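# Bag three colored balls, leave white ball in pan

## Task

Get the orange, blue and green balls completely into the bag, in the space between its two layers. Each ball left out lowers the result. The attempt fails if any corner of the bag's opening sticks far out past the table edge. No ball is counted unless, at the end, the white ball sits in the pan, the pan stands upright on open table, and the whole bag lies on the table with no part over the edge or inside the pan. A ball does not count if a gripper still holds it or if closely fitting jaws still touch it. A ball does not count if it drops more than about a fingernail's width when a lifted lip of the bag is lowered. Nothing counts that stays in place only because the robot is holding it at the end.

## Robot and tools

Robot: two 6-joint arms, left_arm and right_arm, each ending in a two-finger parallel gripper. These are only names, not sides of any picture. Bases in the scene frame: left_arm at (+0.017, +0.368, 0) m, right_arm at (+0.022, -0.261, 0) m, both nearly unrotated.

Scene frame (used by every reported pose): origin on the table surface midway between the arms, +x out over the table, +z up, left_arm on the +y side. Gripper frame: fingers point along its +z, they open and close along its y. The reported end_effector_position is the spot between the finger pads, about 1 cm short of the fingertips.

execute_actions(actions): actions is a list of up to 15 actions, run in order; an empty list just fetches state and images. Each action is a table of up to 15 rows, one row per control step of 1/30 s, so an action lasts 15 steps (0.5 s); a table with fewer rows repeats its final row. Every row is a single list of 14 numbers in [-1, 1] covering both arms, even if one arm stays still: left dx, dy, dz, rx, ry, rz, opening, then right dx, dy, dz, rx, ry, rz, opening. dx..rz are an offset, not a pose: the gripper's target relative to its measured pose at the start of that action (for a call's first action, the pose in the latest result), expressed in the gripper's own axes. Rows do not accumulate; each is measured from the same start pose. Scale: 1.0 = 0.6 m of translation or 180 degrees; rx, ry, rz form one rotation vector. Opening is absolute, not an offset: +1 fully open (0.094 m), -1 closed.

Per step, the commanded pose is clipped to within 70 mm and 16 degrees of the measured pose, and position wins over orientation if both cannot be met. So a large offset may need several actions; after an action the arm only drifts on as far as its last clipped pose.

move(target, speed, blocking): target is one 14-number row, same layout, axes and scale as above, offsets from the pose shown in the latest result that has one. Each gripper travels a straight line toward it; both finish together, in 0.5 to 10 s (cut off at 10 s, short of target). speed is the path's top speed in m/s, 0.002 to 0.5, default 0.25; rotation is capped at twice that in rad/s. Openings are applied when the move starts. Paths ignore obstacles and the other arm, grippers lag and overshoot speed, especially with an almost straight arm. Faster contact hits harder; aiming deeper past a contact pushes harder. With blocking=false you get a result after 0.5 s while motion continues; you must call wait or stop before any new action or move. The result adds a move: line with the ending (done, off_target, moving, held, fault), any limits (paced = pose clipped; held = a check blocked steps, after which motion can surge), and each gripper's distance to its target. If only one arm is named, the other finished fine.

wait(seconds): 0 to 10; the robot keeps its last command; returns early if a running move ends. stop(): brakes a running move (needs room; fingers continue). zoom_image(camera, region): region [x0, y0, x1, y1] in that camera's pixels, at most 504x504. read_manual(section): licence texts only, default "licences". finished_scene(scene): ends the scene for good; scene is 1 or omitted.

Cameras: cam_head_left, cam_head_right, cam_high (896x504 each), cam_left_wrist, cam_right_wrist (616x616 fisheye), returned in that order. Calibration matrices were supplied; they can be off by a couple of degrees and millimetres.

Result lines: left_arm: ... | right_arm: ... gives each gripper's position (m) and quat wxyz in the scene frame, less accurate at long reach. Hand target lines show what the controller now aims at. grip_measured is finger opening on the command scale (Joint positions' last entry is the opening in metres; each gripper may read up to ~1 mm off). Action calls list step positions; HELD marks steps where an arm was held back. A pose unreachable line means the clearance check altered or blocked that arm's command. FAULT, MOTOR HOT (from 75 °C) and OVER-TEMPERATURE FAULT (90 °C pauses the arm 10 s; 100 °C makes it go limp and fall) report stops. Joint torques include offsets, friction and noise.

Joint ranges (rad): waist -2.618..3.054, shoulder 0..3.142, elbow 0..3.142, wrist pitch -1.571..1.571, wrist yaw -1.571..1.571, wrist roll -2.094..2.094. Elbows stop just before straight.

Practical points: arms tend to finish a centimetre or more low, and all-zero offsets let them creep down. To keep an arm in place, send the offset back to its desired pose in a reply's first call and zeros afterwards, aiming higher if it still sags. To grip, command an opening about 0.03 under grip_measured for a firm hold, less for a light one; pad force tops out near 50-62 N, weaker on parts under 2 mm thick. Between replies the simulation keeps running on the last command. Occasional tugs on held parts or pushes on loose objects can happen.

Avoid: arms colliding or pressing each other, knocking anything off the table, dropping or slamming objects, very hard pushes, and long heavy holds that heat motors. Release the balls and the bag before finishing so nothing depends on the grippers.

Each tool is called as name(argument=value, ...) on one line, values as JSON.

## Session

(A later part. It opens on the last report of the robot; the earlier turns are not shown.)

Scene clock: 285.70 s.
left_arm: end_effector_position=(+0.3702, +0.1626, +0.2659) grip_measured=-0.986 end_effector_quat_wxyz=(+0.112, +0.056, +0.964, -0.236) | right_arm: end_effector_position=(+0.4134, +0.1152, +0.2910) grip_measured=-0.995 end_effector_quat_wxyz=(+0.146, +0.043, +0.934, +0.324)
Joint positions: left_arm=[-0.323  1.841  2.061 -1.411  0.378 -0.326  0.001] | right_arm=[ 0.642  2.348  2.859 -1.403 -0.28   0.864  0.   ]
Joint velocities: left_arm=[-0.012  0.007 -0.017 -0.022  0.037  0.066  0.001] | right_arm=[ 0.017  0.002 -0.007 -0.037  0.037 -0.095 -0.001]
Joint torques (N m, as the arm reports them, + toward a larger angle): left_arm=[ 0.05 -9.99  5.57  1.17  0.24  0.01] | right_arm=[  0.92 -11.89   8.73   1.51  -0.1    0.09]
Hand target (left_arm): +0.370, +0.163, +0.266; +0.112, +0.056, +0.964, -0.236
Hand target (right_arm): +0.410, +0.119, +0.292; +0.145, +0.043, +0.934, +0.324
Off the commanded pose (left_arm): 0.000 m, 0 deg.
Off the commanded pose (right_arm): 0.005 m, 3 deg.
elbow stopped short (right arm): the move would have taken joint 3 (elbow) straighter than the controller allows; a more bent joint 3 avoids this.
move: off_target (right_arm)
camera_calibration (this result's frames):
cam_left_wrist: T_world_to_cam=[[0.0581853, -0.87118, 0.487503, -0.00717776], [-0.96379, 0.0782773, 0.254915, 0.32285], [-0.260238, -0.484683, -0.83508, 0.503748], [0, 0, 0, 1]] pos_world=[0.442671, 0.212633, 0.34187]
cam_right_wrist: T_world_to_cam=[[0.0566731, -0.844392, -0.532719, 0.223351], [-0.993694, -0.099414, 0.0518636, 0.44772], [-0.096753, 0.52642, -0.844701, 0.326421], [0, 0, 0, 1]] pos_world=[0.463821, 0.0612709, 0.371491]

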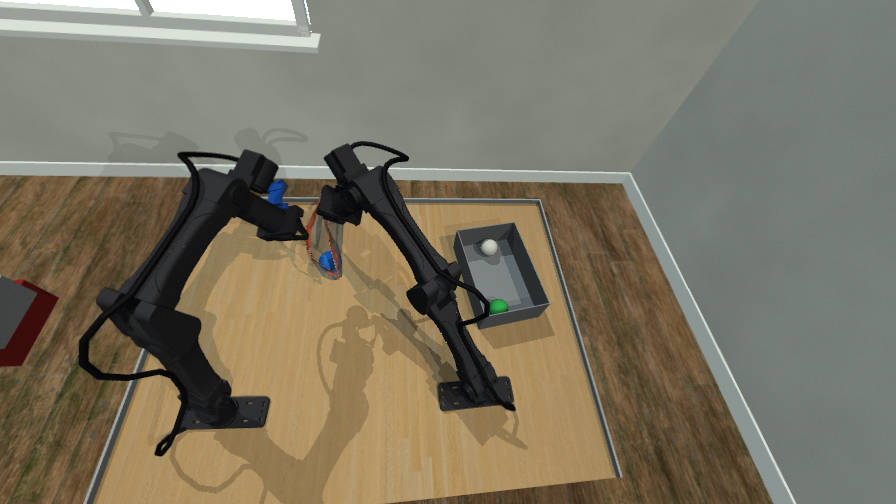

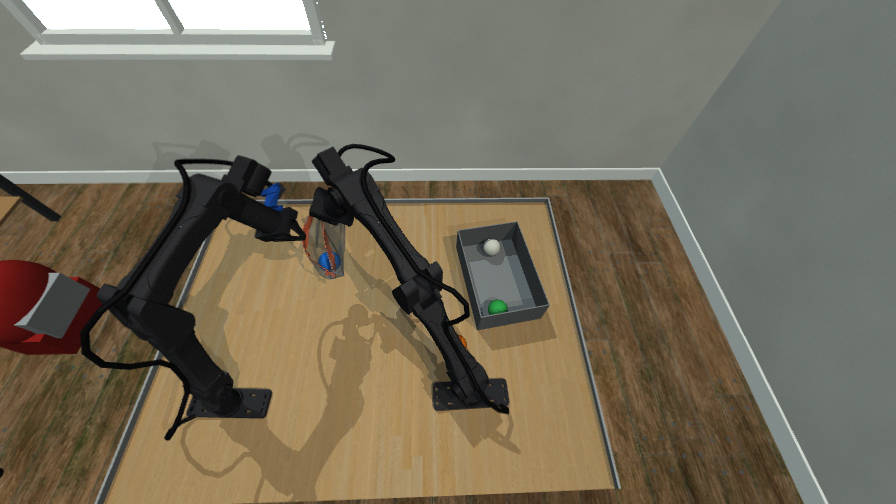

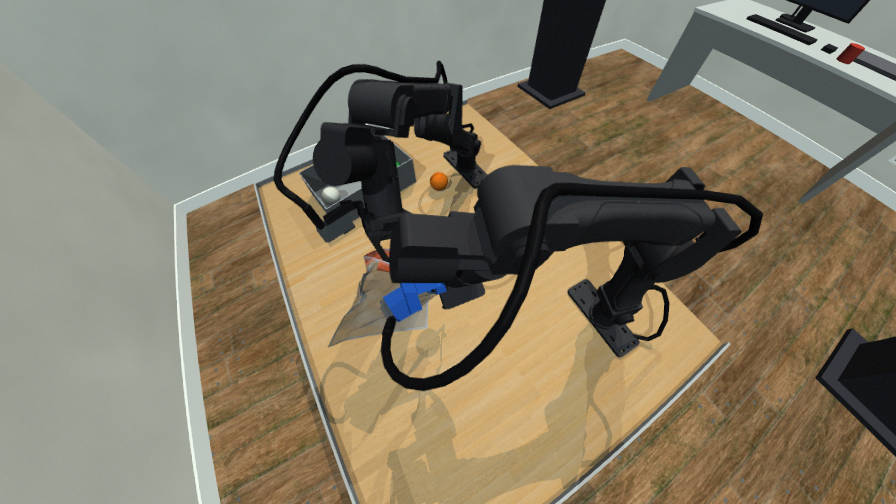

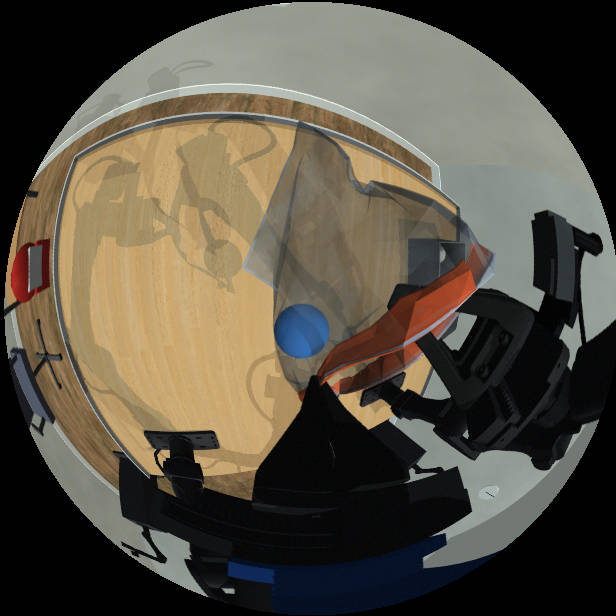

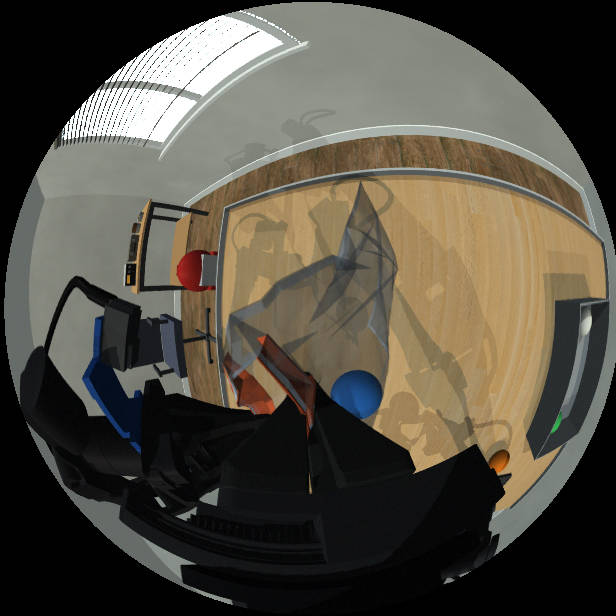

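move(target=[0,0,0,0,0,0,-1,0.01,-0.04,0.04,0,0,0,-1], speed=0.03)

move(target=[0,0,0,0,0,0,-1,0,0.01,0,0,0,0,0.1], speed=0.03)

move(target=[0,0,0,0,0,0,-1,0,0.0,-0.2,0,0,0,0.5], speed=0.08)

Scene clock: 289.40 s.
left_arm: end_effector_position=(+0.3702, +0.1626, +0.2659) grip_measured=-0.986 end_effector_quat_wxyz=(+0.112, +0.056, +0.964, -0.236) | right_arm: end_effector_position=(+0.4151, +0.1168, +0.2485) grip_measured=-0.995 end_effector_quat_wxyz=(+0.137, +0.045, +0.937, +0.317)
Joint positions: left_arm=[-0.323  1.841  2.061 -1.411  0.378 -0.326  0.001] | right_arm=[ 0.642  2.15   2.319 -1.082 -0.281  0.865  0.   ]
Joint velocities: left_arm=[ 0.012  0.002  0.017 -0.007  0.022 -0.037  0.   ] | right_arm=[ 0.002  0.002 -0.007  0.095  0.051  0.022  0.001]
Joint torques (N m, as the arm reports them, + toward a larger angle): left_arm=[ 0.03 -9.91  5.47  1.17  0.27  0.01] | right_arm=[ -0.7  -14.03   6.69   1.66  -0.19  -0.06]
Hand target (left_arm): +0.370, +0.163, +0.266; +0.112, +0.056, +0.964, -0.236
Hand target (right_arm): +0.416, +0.112, +0.257; +0.146, +0.043, +0.934, +0.323
Off the commanded pose (left_arm): 0.000 m, 0 deg.
Off the commanded pose (right_arm): 0.010 m, 1 deg.
move: done
camera_calibration (this result's frames):
cam_left_wrist: T_world_to_cam=[[0.0581853, -0.87118, 0.487503, -0.00717776], [-0.96379, 0.0782773, 0.254915, 0.32285], [-0.260238, -0.484683, -0.83508, 0.503748], [0, 0, 0, 1]] pos_world=[0.442671, 0.212633, 0.34187]
cam_right_wrist: T_world_to_cam=[[0.0467587, -0.85113, -0.522868, 0.204441], [-0.992565, -0.098474, 0.0715346, 0.44633], [-0.112374, 0.515636, -0.849407, 0.298753], [0, 0, 0, 1]] pos_world=[0.467024, 0.0639103, 0.328731]

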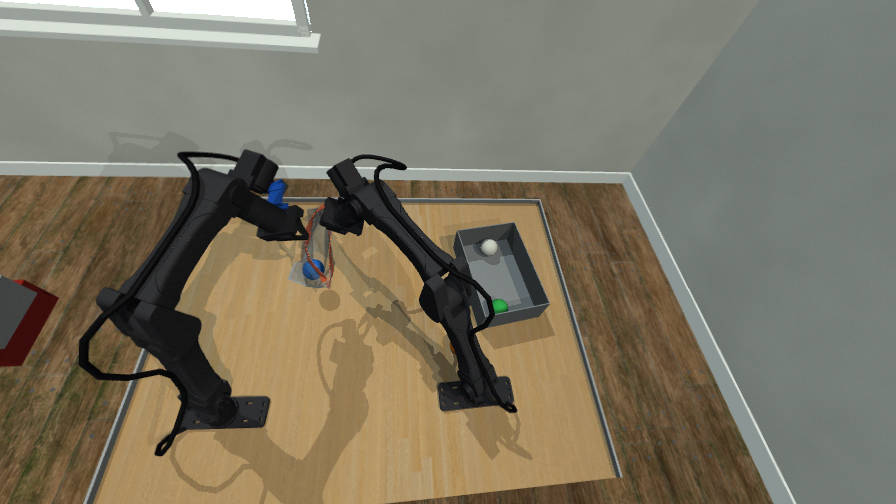

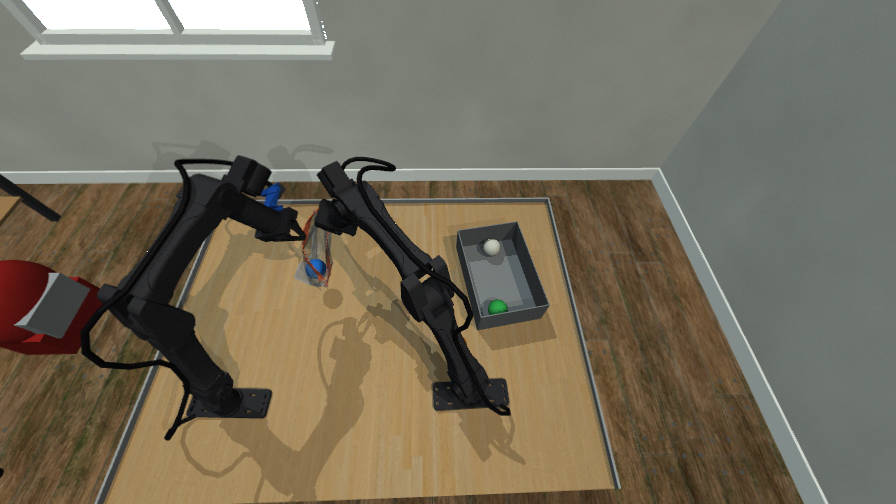

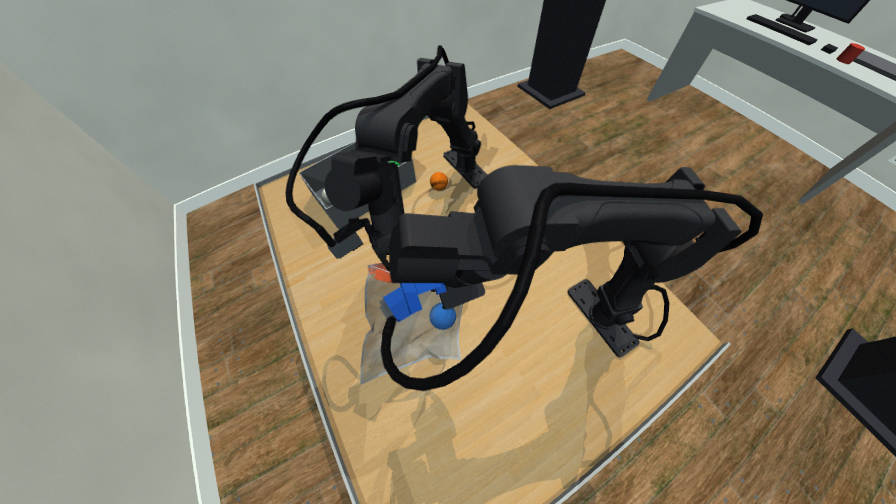

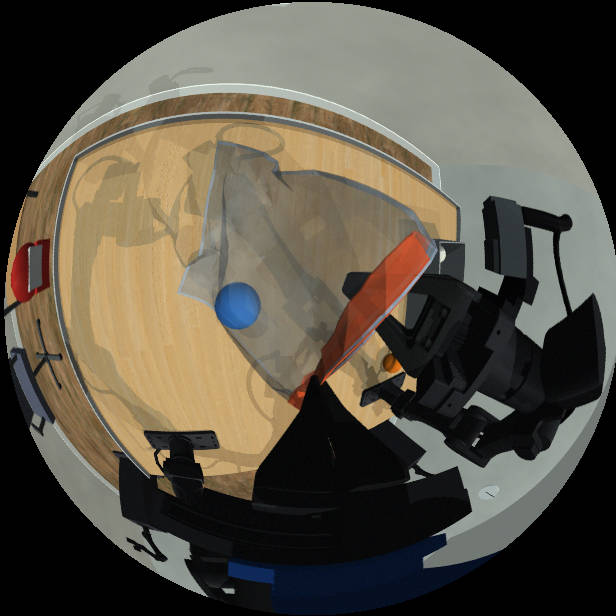

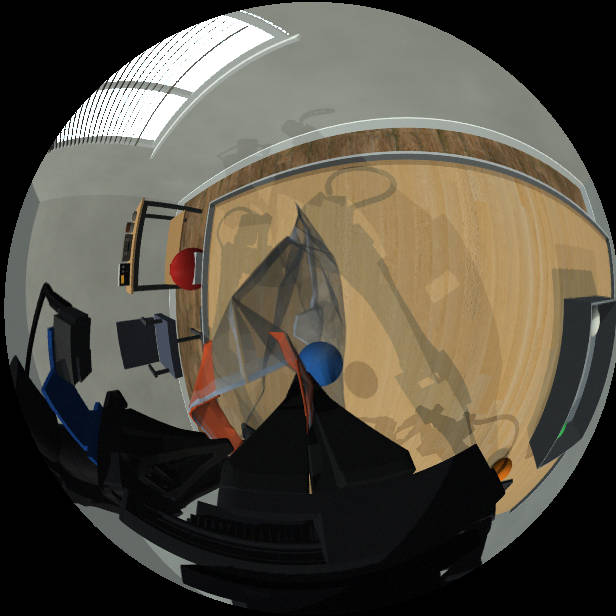

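Scene clock: 290.17 s.
left_arm: end_effector_position=(+0.3702, +0.1626, +0.2659) grip_measured=-0.986 end_effector_quat_wxyz=(+0.112, +0.056, +0.964, -0.236) | right_arm: end_effector_position=(+0.4173, +0.1185, +0.2621) grip_measured=+0.099 end_effector_quat_wxyz=(+0.150, +0.042, +0.932, +0.328)
Joint positions: left_arm=[-0.323  1.841  2.061 -1.411  0.378 -0.326  0.001] | right_arm=[ 0.642  2.15   2.356 -1.084 -0.281  0.865  0.052]
Joint velocities: left_arm=[-0.007 -0.017 -0.002  0.051 -0.037 -0.007 -0.001] | right_arm=[ 0.007  0.002 -0.027  0.037 -0.051  0.007  0.   ]
Joint torques (N m, as the arm reports them, + toward a larger angle): left_arm=[-0.07 -9.96  5.5   1.21  0.23  0.02] | right_arm=[  0.76 -10.23   9.69   1.42  -0.08   0.08]
Hand target (left_arm): +0.370, +0.163, +0.266; +0.112, +0.056, +0.964, -0.236
Hand target (right_arm): +0.415, +0.121, +0.252; +0.138, +0.045, +0.937, +0.318
Off the commanded pose (left_arm): 0.000 m, 0 deg.
Off the commanded pose (right_arm): 0.011 m, 2 deg.
move: off_target (right_arm)
camera_calibration (this result's frames):
cam_left_wrist: T_world_to_cam=[[0.0581853, -0.87118, 0.487503, -0.00717776], [-0.96379, 0.0782773, 0.254915, 0.32285], [-0.260238, -0.484683, -0.83508, 0.503748], [0, 0, 0, 1]] pos_world=[0.442671, 0.212633, 0.34187]
cam_right_wrist: T_world_to_cam=[[0.0611839, -0.839636, -0.539693, 0.20995], [-0.994112, -0.0997067, 0.0424198, 0.456064], [-0.0894282, 0.53392, -0.840792, 0.295701], [0, 0, 0, 1]] pos_world=[0.466977, 0.0638728, 0.342586]

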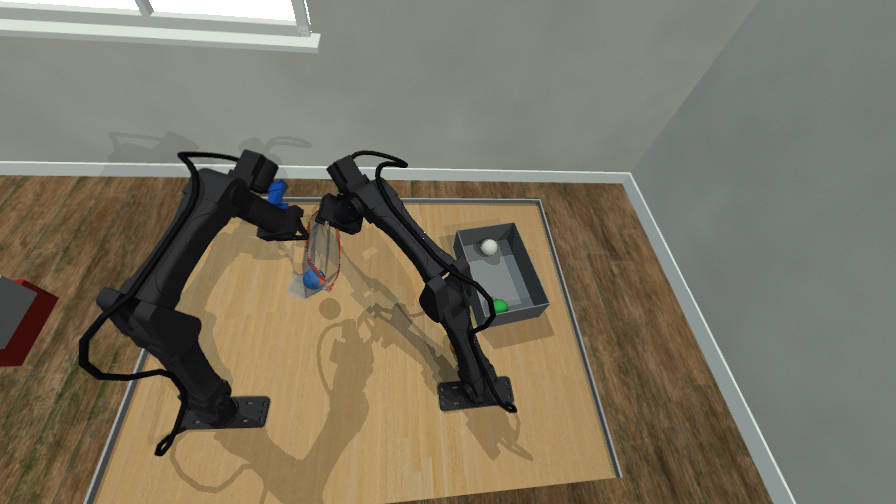

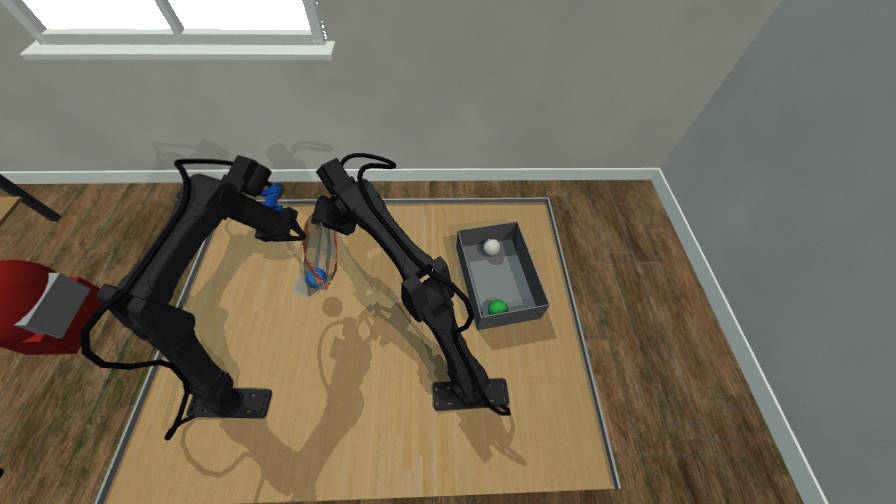

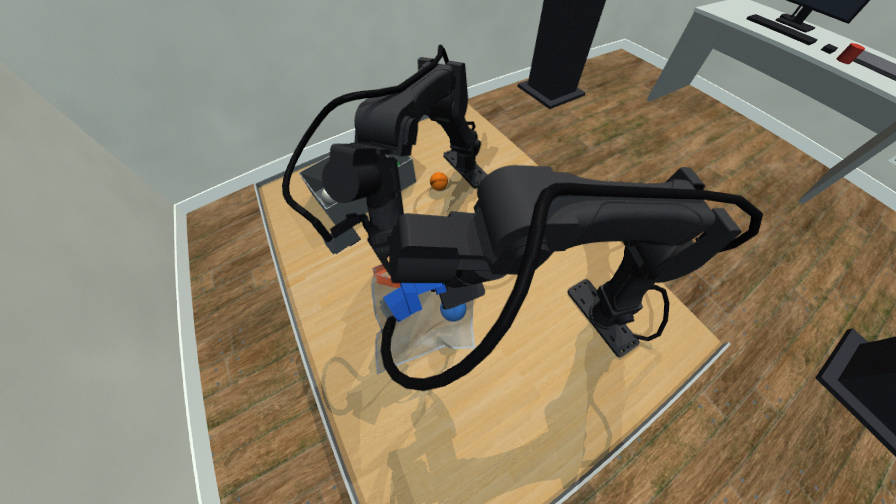

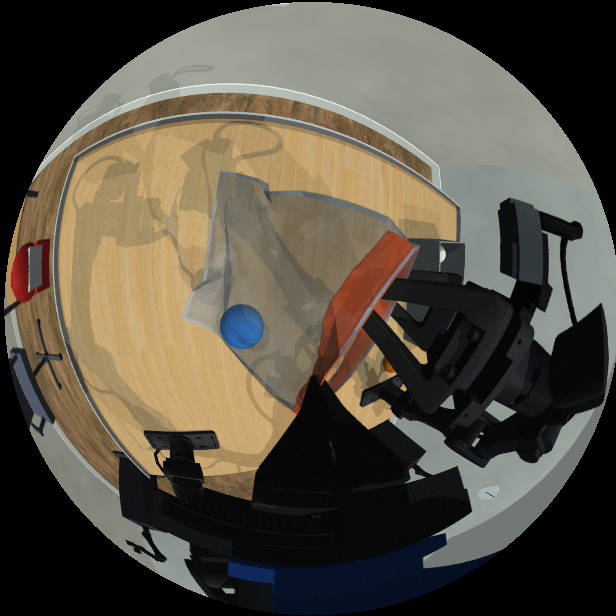

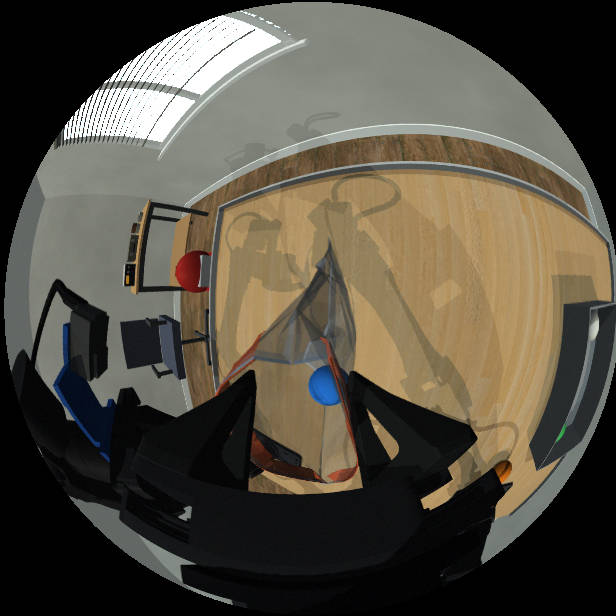

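Scene clock: 292.40 s.
left_arm: end_effector_position=(+0.3702, +0.1626, +0.2659) grip_measured=-0.986 end_effector_quat_wxyz=(+0.112, +0.056, +0.964, -0.236) | right_arm: end_effector_position=(+0.3780, +0.0471, +0.3595) grip_measured=+0.499 end_effector_quat_wxyz=(+0.162, +0.044, +0.926, +0.337)
Joint positions: left_arm=[-0.323  1.841  2.061 -1.411  0.378 -0.326  0.001] | right_arm=[ 0.557  2.092  2.728 -1.501 -0.332  0.805  0.07 ]
Joint velocities: left_arm=[ 0.022  0.007  0.002  0.037  0.066  0.007 -0.   ] | right_arm=[ 0.002 -0.012  0.002  0.022 -0.007 -0.066  0.001]
Joint torques (N m, as the arm reports them, + toward a larger angle): left_arm=[ 0.   -9.98  5.39  1.17  0.23  0.02] | right_arm=[-0.58 -7.96  7.97  1.44 -0.22 -0.12]
Hand target (left_arm): +0.370, +0.163, +0.266; +0.112, +0.056, +0.964, -0.236
Hand target (right_arm): +0.381, +0.046, +0.350; +0.151, +0.042, +0.931, +0.328
Off the commanded pose (left_arm): 0.000 m, 0 deg.
Off the commanded pose (right_arm): 0.009 m, 2 deg.
move: done
camera_calibration (this result's frames):
cam_left_wrist: T_world_to_cam=[[0.0581853, -0.87118, 0.487503, -0.00717776], [-0.96379, 0.0782773, 0.254915, 0.32285], [-0.260238, -0.484683, -0.83508, 0.503748], [0, 0, 0, 1]] pos_world=[0.442671, 0.212633, 0.34187]
cam_right_wrist: T_world_to_cam=[[0.067452, -0.828933, -0.555266, 0.20764], [-0.995649, -0.0917829, 0.0160703, 0.415509], [-0.0642852, 0.551767, -0.831517, 0.398549], [0, 0, 0, 1]] pos_world=[0.425316, -0.00964988, 0.440019]

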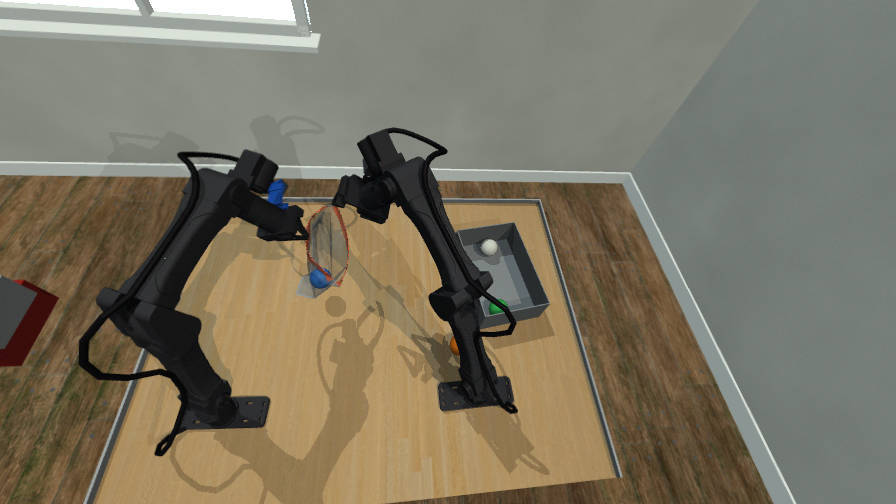

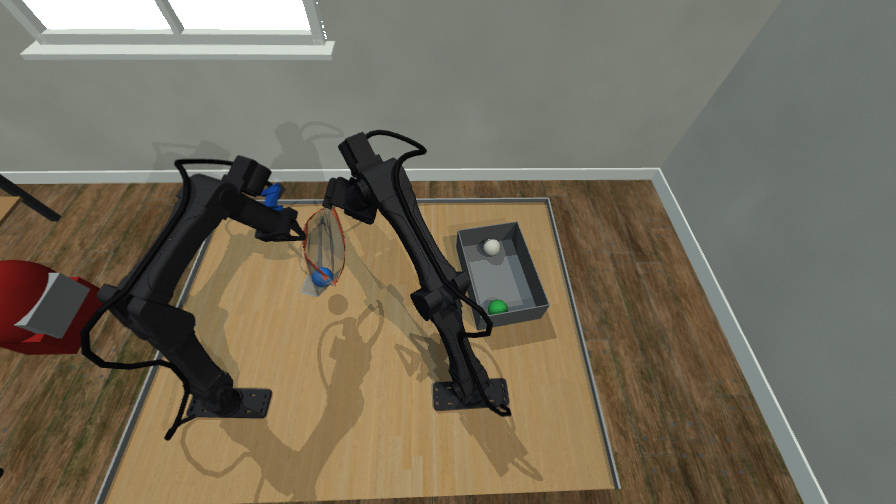

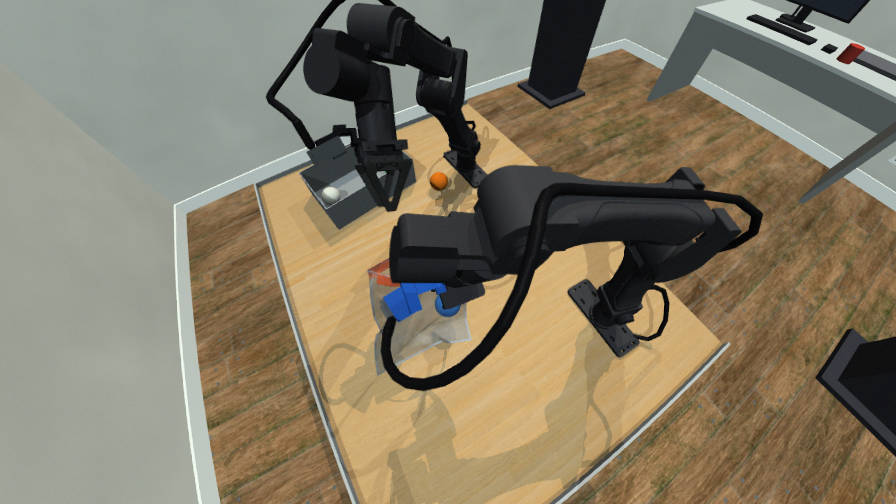

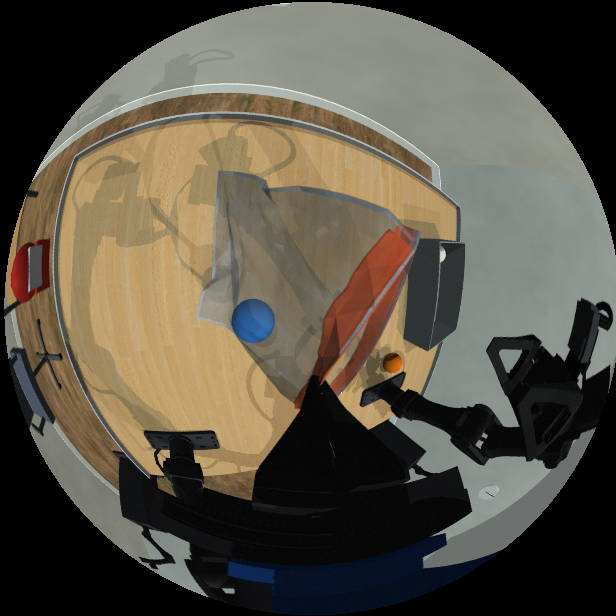

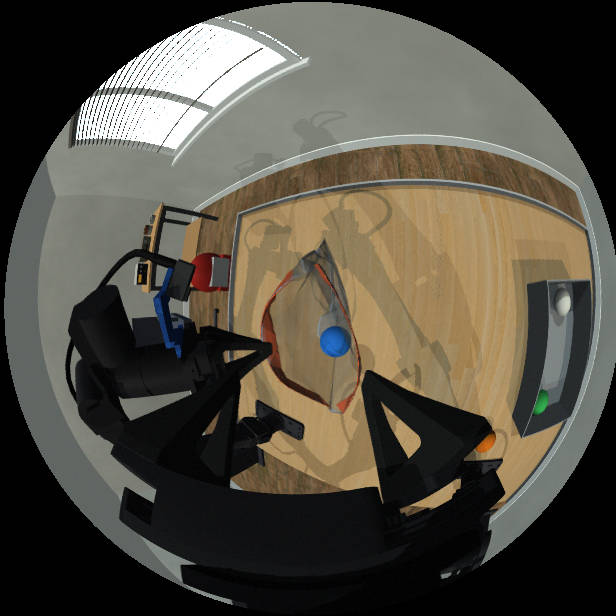

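move(target=[0,0,0,0,0,0,-1,0.374,-0.583,-0.127,0.22,0.106,-0.029,0.5], speed=0.2)

Scene clock: 295.57 s.
left_arm: end_effector_position=(+0.3702, +0.1626, +0.2659) grip_measured=-0.986 end_effector_quat_wxyz=(+0.112, +0.056, +0.964, -0.236) | right_arm: end_effector_position=(+0.1610, -0.2262, +0.1304) grip_measured=+0.499 end_effector_quat_wxyz=(-0.001, +0.000, +1.000, -0.006)
Joint positions: left_arm=[-0.323  1.841  2.061 -1.411  0.378 -0.326  0.001] | right_arm=[ 0.223  1.076  0.947 -1.447  0.011  0.254  0.07 ]
Joint velocities: left_arm=[ 0.017 -0.002 -0.012  0.066 -0.037 -0.022  0.   ] | right_arm=[-0.017  0.007 -0.002  0.007 -0.037 -0.007  0.002]
Joint torques (N m, as the arm reports them, + toward a larger angle): left_arm=[  0.05 -10.05   5.5    1.18   0.22   0.03] | right_arm=[-0.74 -3.56  6.21  0.53  0.08 -0.08]
Hand target (left_arm): +0.370, +0.163, +0.266; +0.112, +0.056, +0.964, -0.236
Hand target (right_arm): +0.158, -0.230, +0.131; +0.006, -0.002, +1.000, -0.008
Off the commanded pose (left_arm): 0.000 m, 0 deg.
Off the commanded pose (right_arm): 0.010 m, 1 deg.
move: done
camera_calibration (this result's frames):
cam_left_wrist: T_world_to_cam=[[0.0581853, -0.87118, 0.487503, -0.00717776], [-0.96379, 0.0782773, 0.254915, 0.32285], [-0.260238, -0.484683, -0.83508, 0.503748], [0, 0, 0, 1]] pos_world=[0.442671, 0.212633, 0.34187]
cam_right_wrist: T_world_to_cam=[[0.0701649, -0.992845, 0.0966194, -0.253993], [-0.916945, -0.0260535, 0.398163, 0.130332], [-0.392797, -0.116532, -0.912212, 0.257114], [0, 0, 0, 1]] pos_world=[0.238322, -0.218818, 0.20719]

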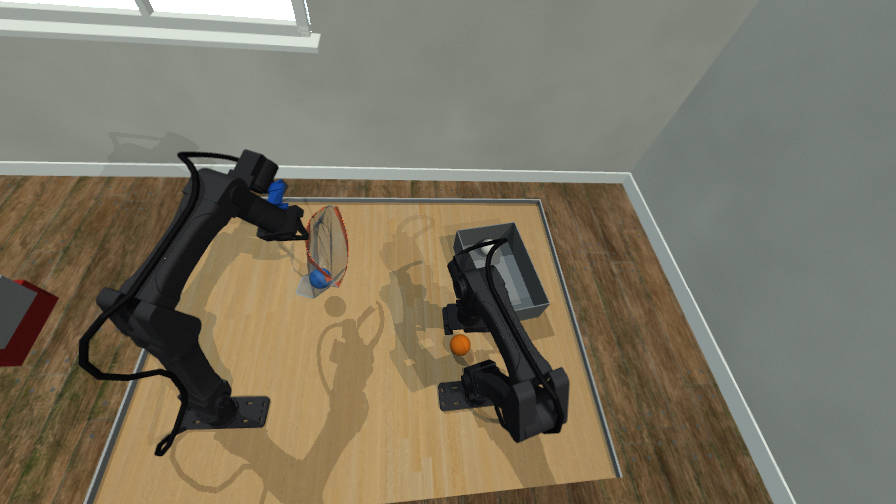

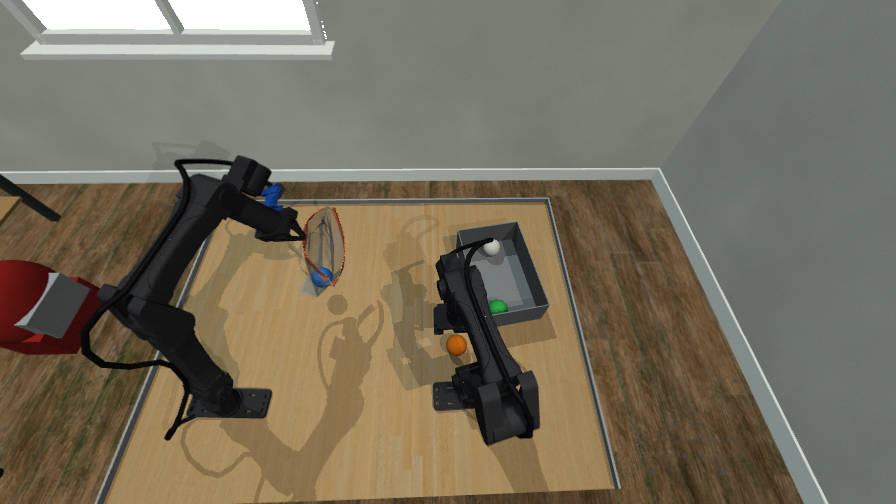

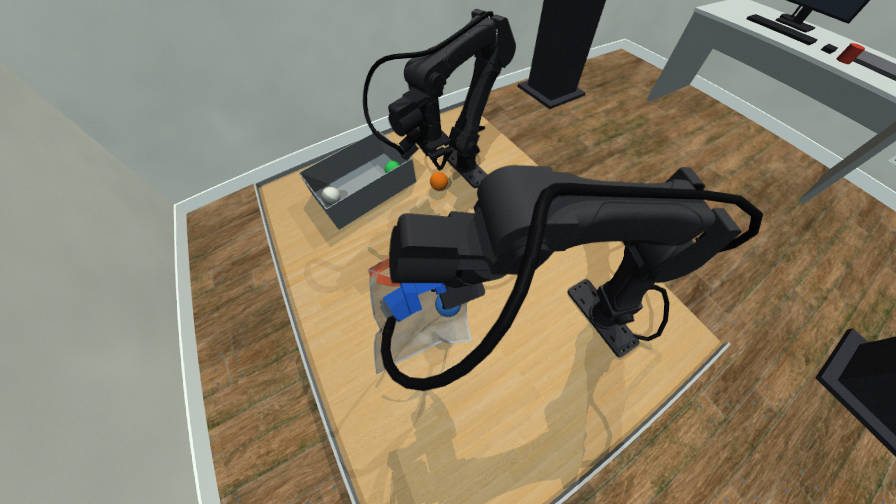

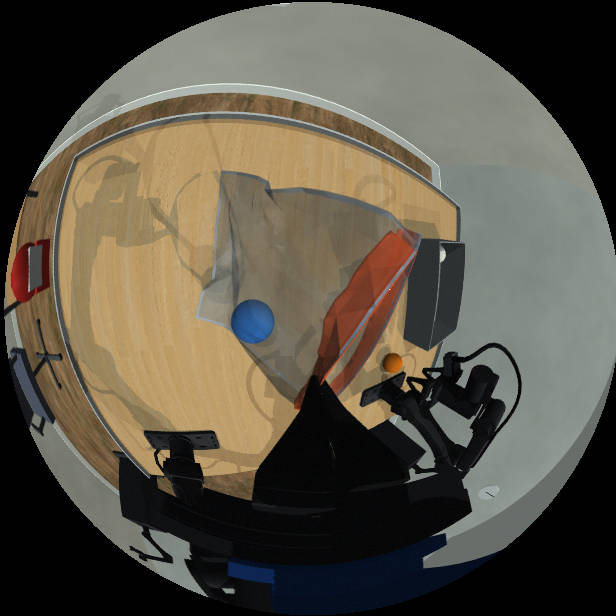

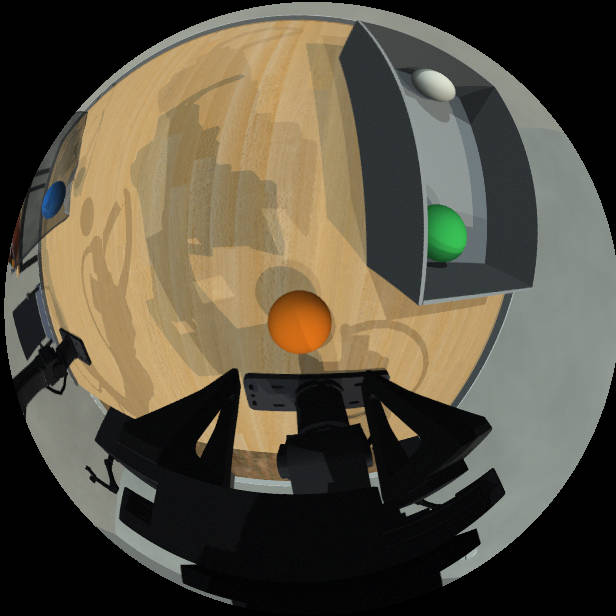

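move(target=[0,0,0,0,0,0,-1,0.015,-0.003,0.18,0,0,0,0.5], speed=0.06)

Scene clock: 298.30 s.
left_arm: end_effector_position=(+0.3702, +0.1626, +0.2659) grip_measured=-0.986 end_effector_quat_wxyz=(+0.112, +0.056, +0.964, -0.236) | right_arm: end_effector_position=(+0.1532, -0.2284, +0.0269) grip_measured=+0.499 end_effector_quat_wxyz=(+0.003, -0.001, +1.000, -0.005)
Joint positions: left_arm=[-0.323  1.841  2.061 -1.411  0.378 -0.326  0.001] | right_arm=[ 0.223  1.076  0.531 -1.023  0.012  0.252  0.07 ]
Joint velocities: left_arm=[-0.007  0.012  0.007  0.037 -0.051 -0.007  0.001] | right_arm=[ 0.017 -0.002 -0.022  0.037  0.022 -0.022  0.   ]
Joint torques (N m, as the arm reports them, + toward a larger angle): left_arm=[-0.07 -9.97  5.47  1.17  0.27  0.  ] | right_arm=[ 0.19 -0.23  5.83  0.7  -0.01  0.06]
Hand target (left_arm): +0.370, +0.163, +0.266; +0.112, +0.056, +0.964, -0.236
Hand target (right_arm): +0.152, -0.228, +0.023; -0.001, +0.000, +1.000, -0.006
Off the commanded pose (left_arm): 0.000 m, 0 deg.
Off the commanded pose (right_arm): 0.005 m, 0 deg.
move: done
camera_calibration (this result's frames):
cam_left_wrist: T_world_to_cam=[[0.0581853, -0.87118, 0.487503, -0.00717776], [-0.96379, 0.0782773, 0.254915, 0.32285], [-0.260238, -0.484683, -0.83508, 0.503748], [0, 0, 0, 1]] pos_world=[0.442671, 0.212633, 0.34187]
cam_right_wrist: T_world_to_cam=[[0.0720547, -0.992777, 0.0959249, -0.245836], [-0.919994, -0.0290064, 0.390858, 0.164372], [-0.385252, -0.116413, -0.915439, 0.158309], [0, 0, 0, 1]] pos_world=[0.229924, -0.220863, 0.104258]

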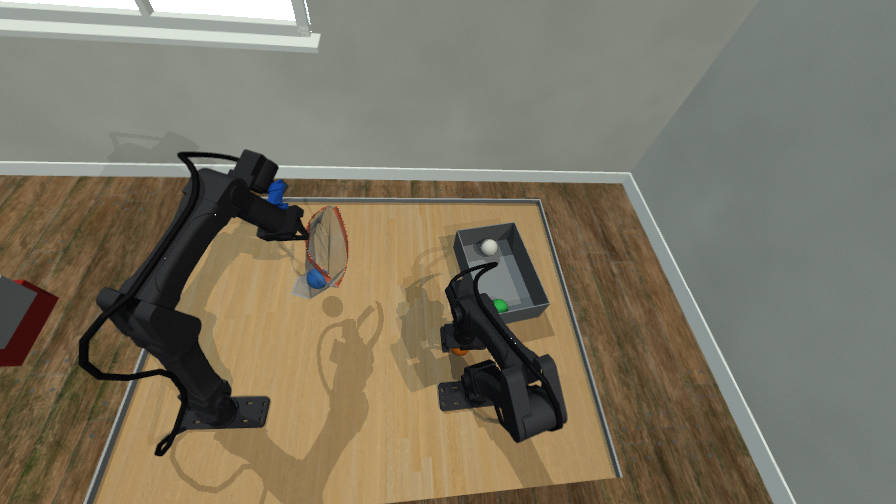

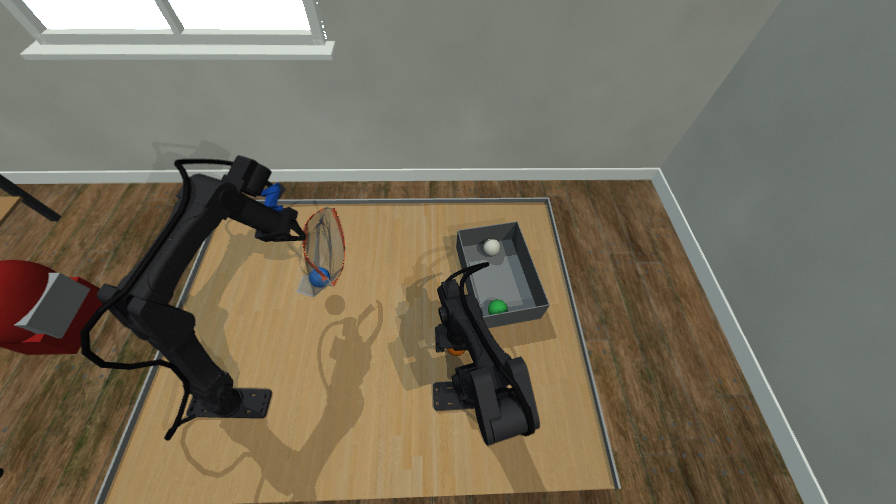

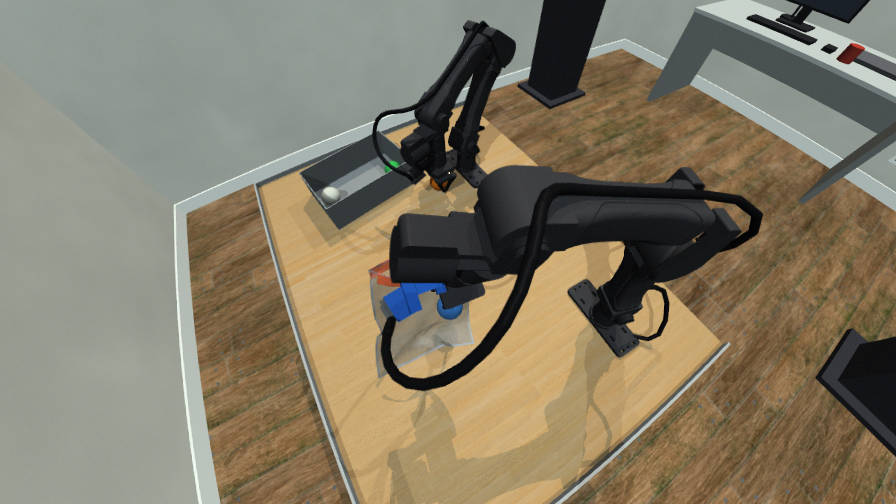

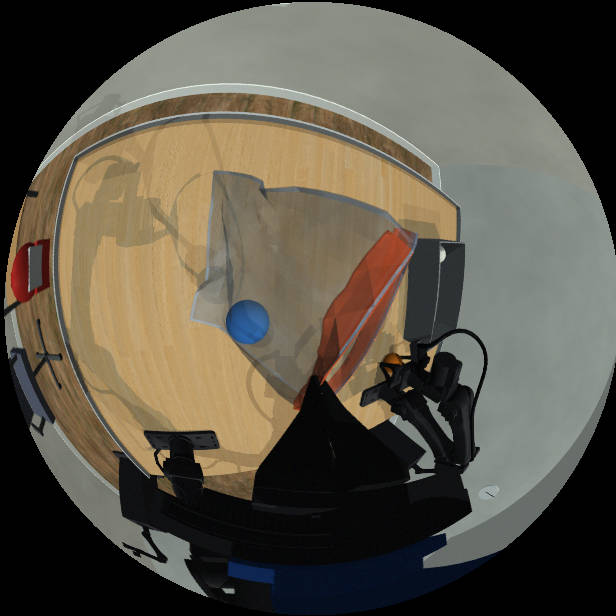

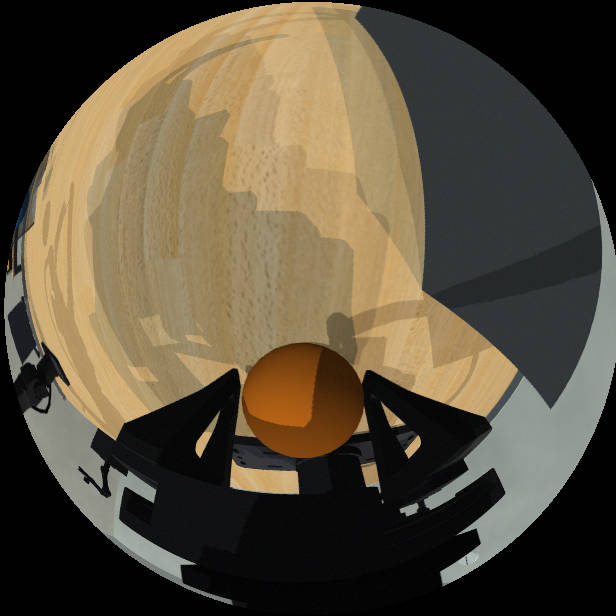

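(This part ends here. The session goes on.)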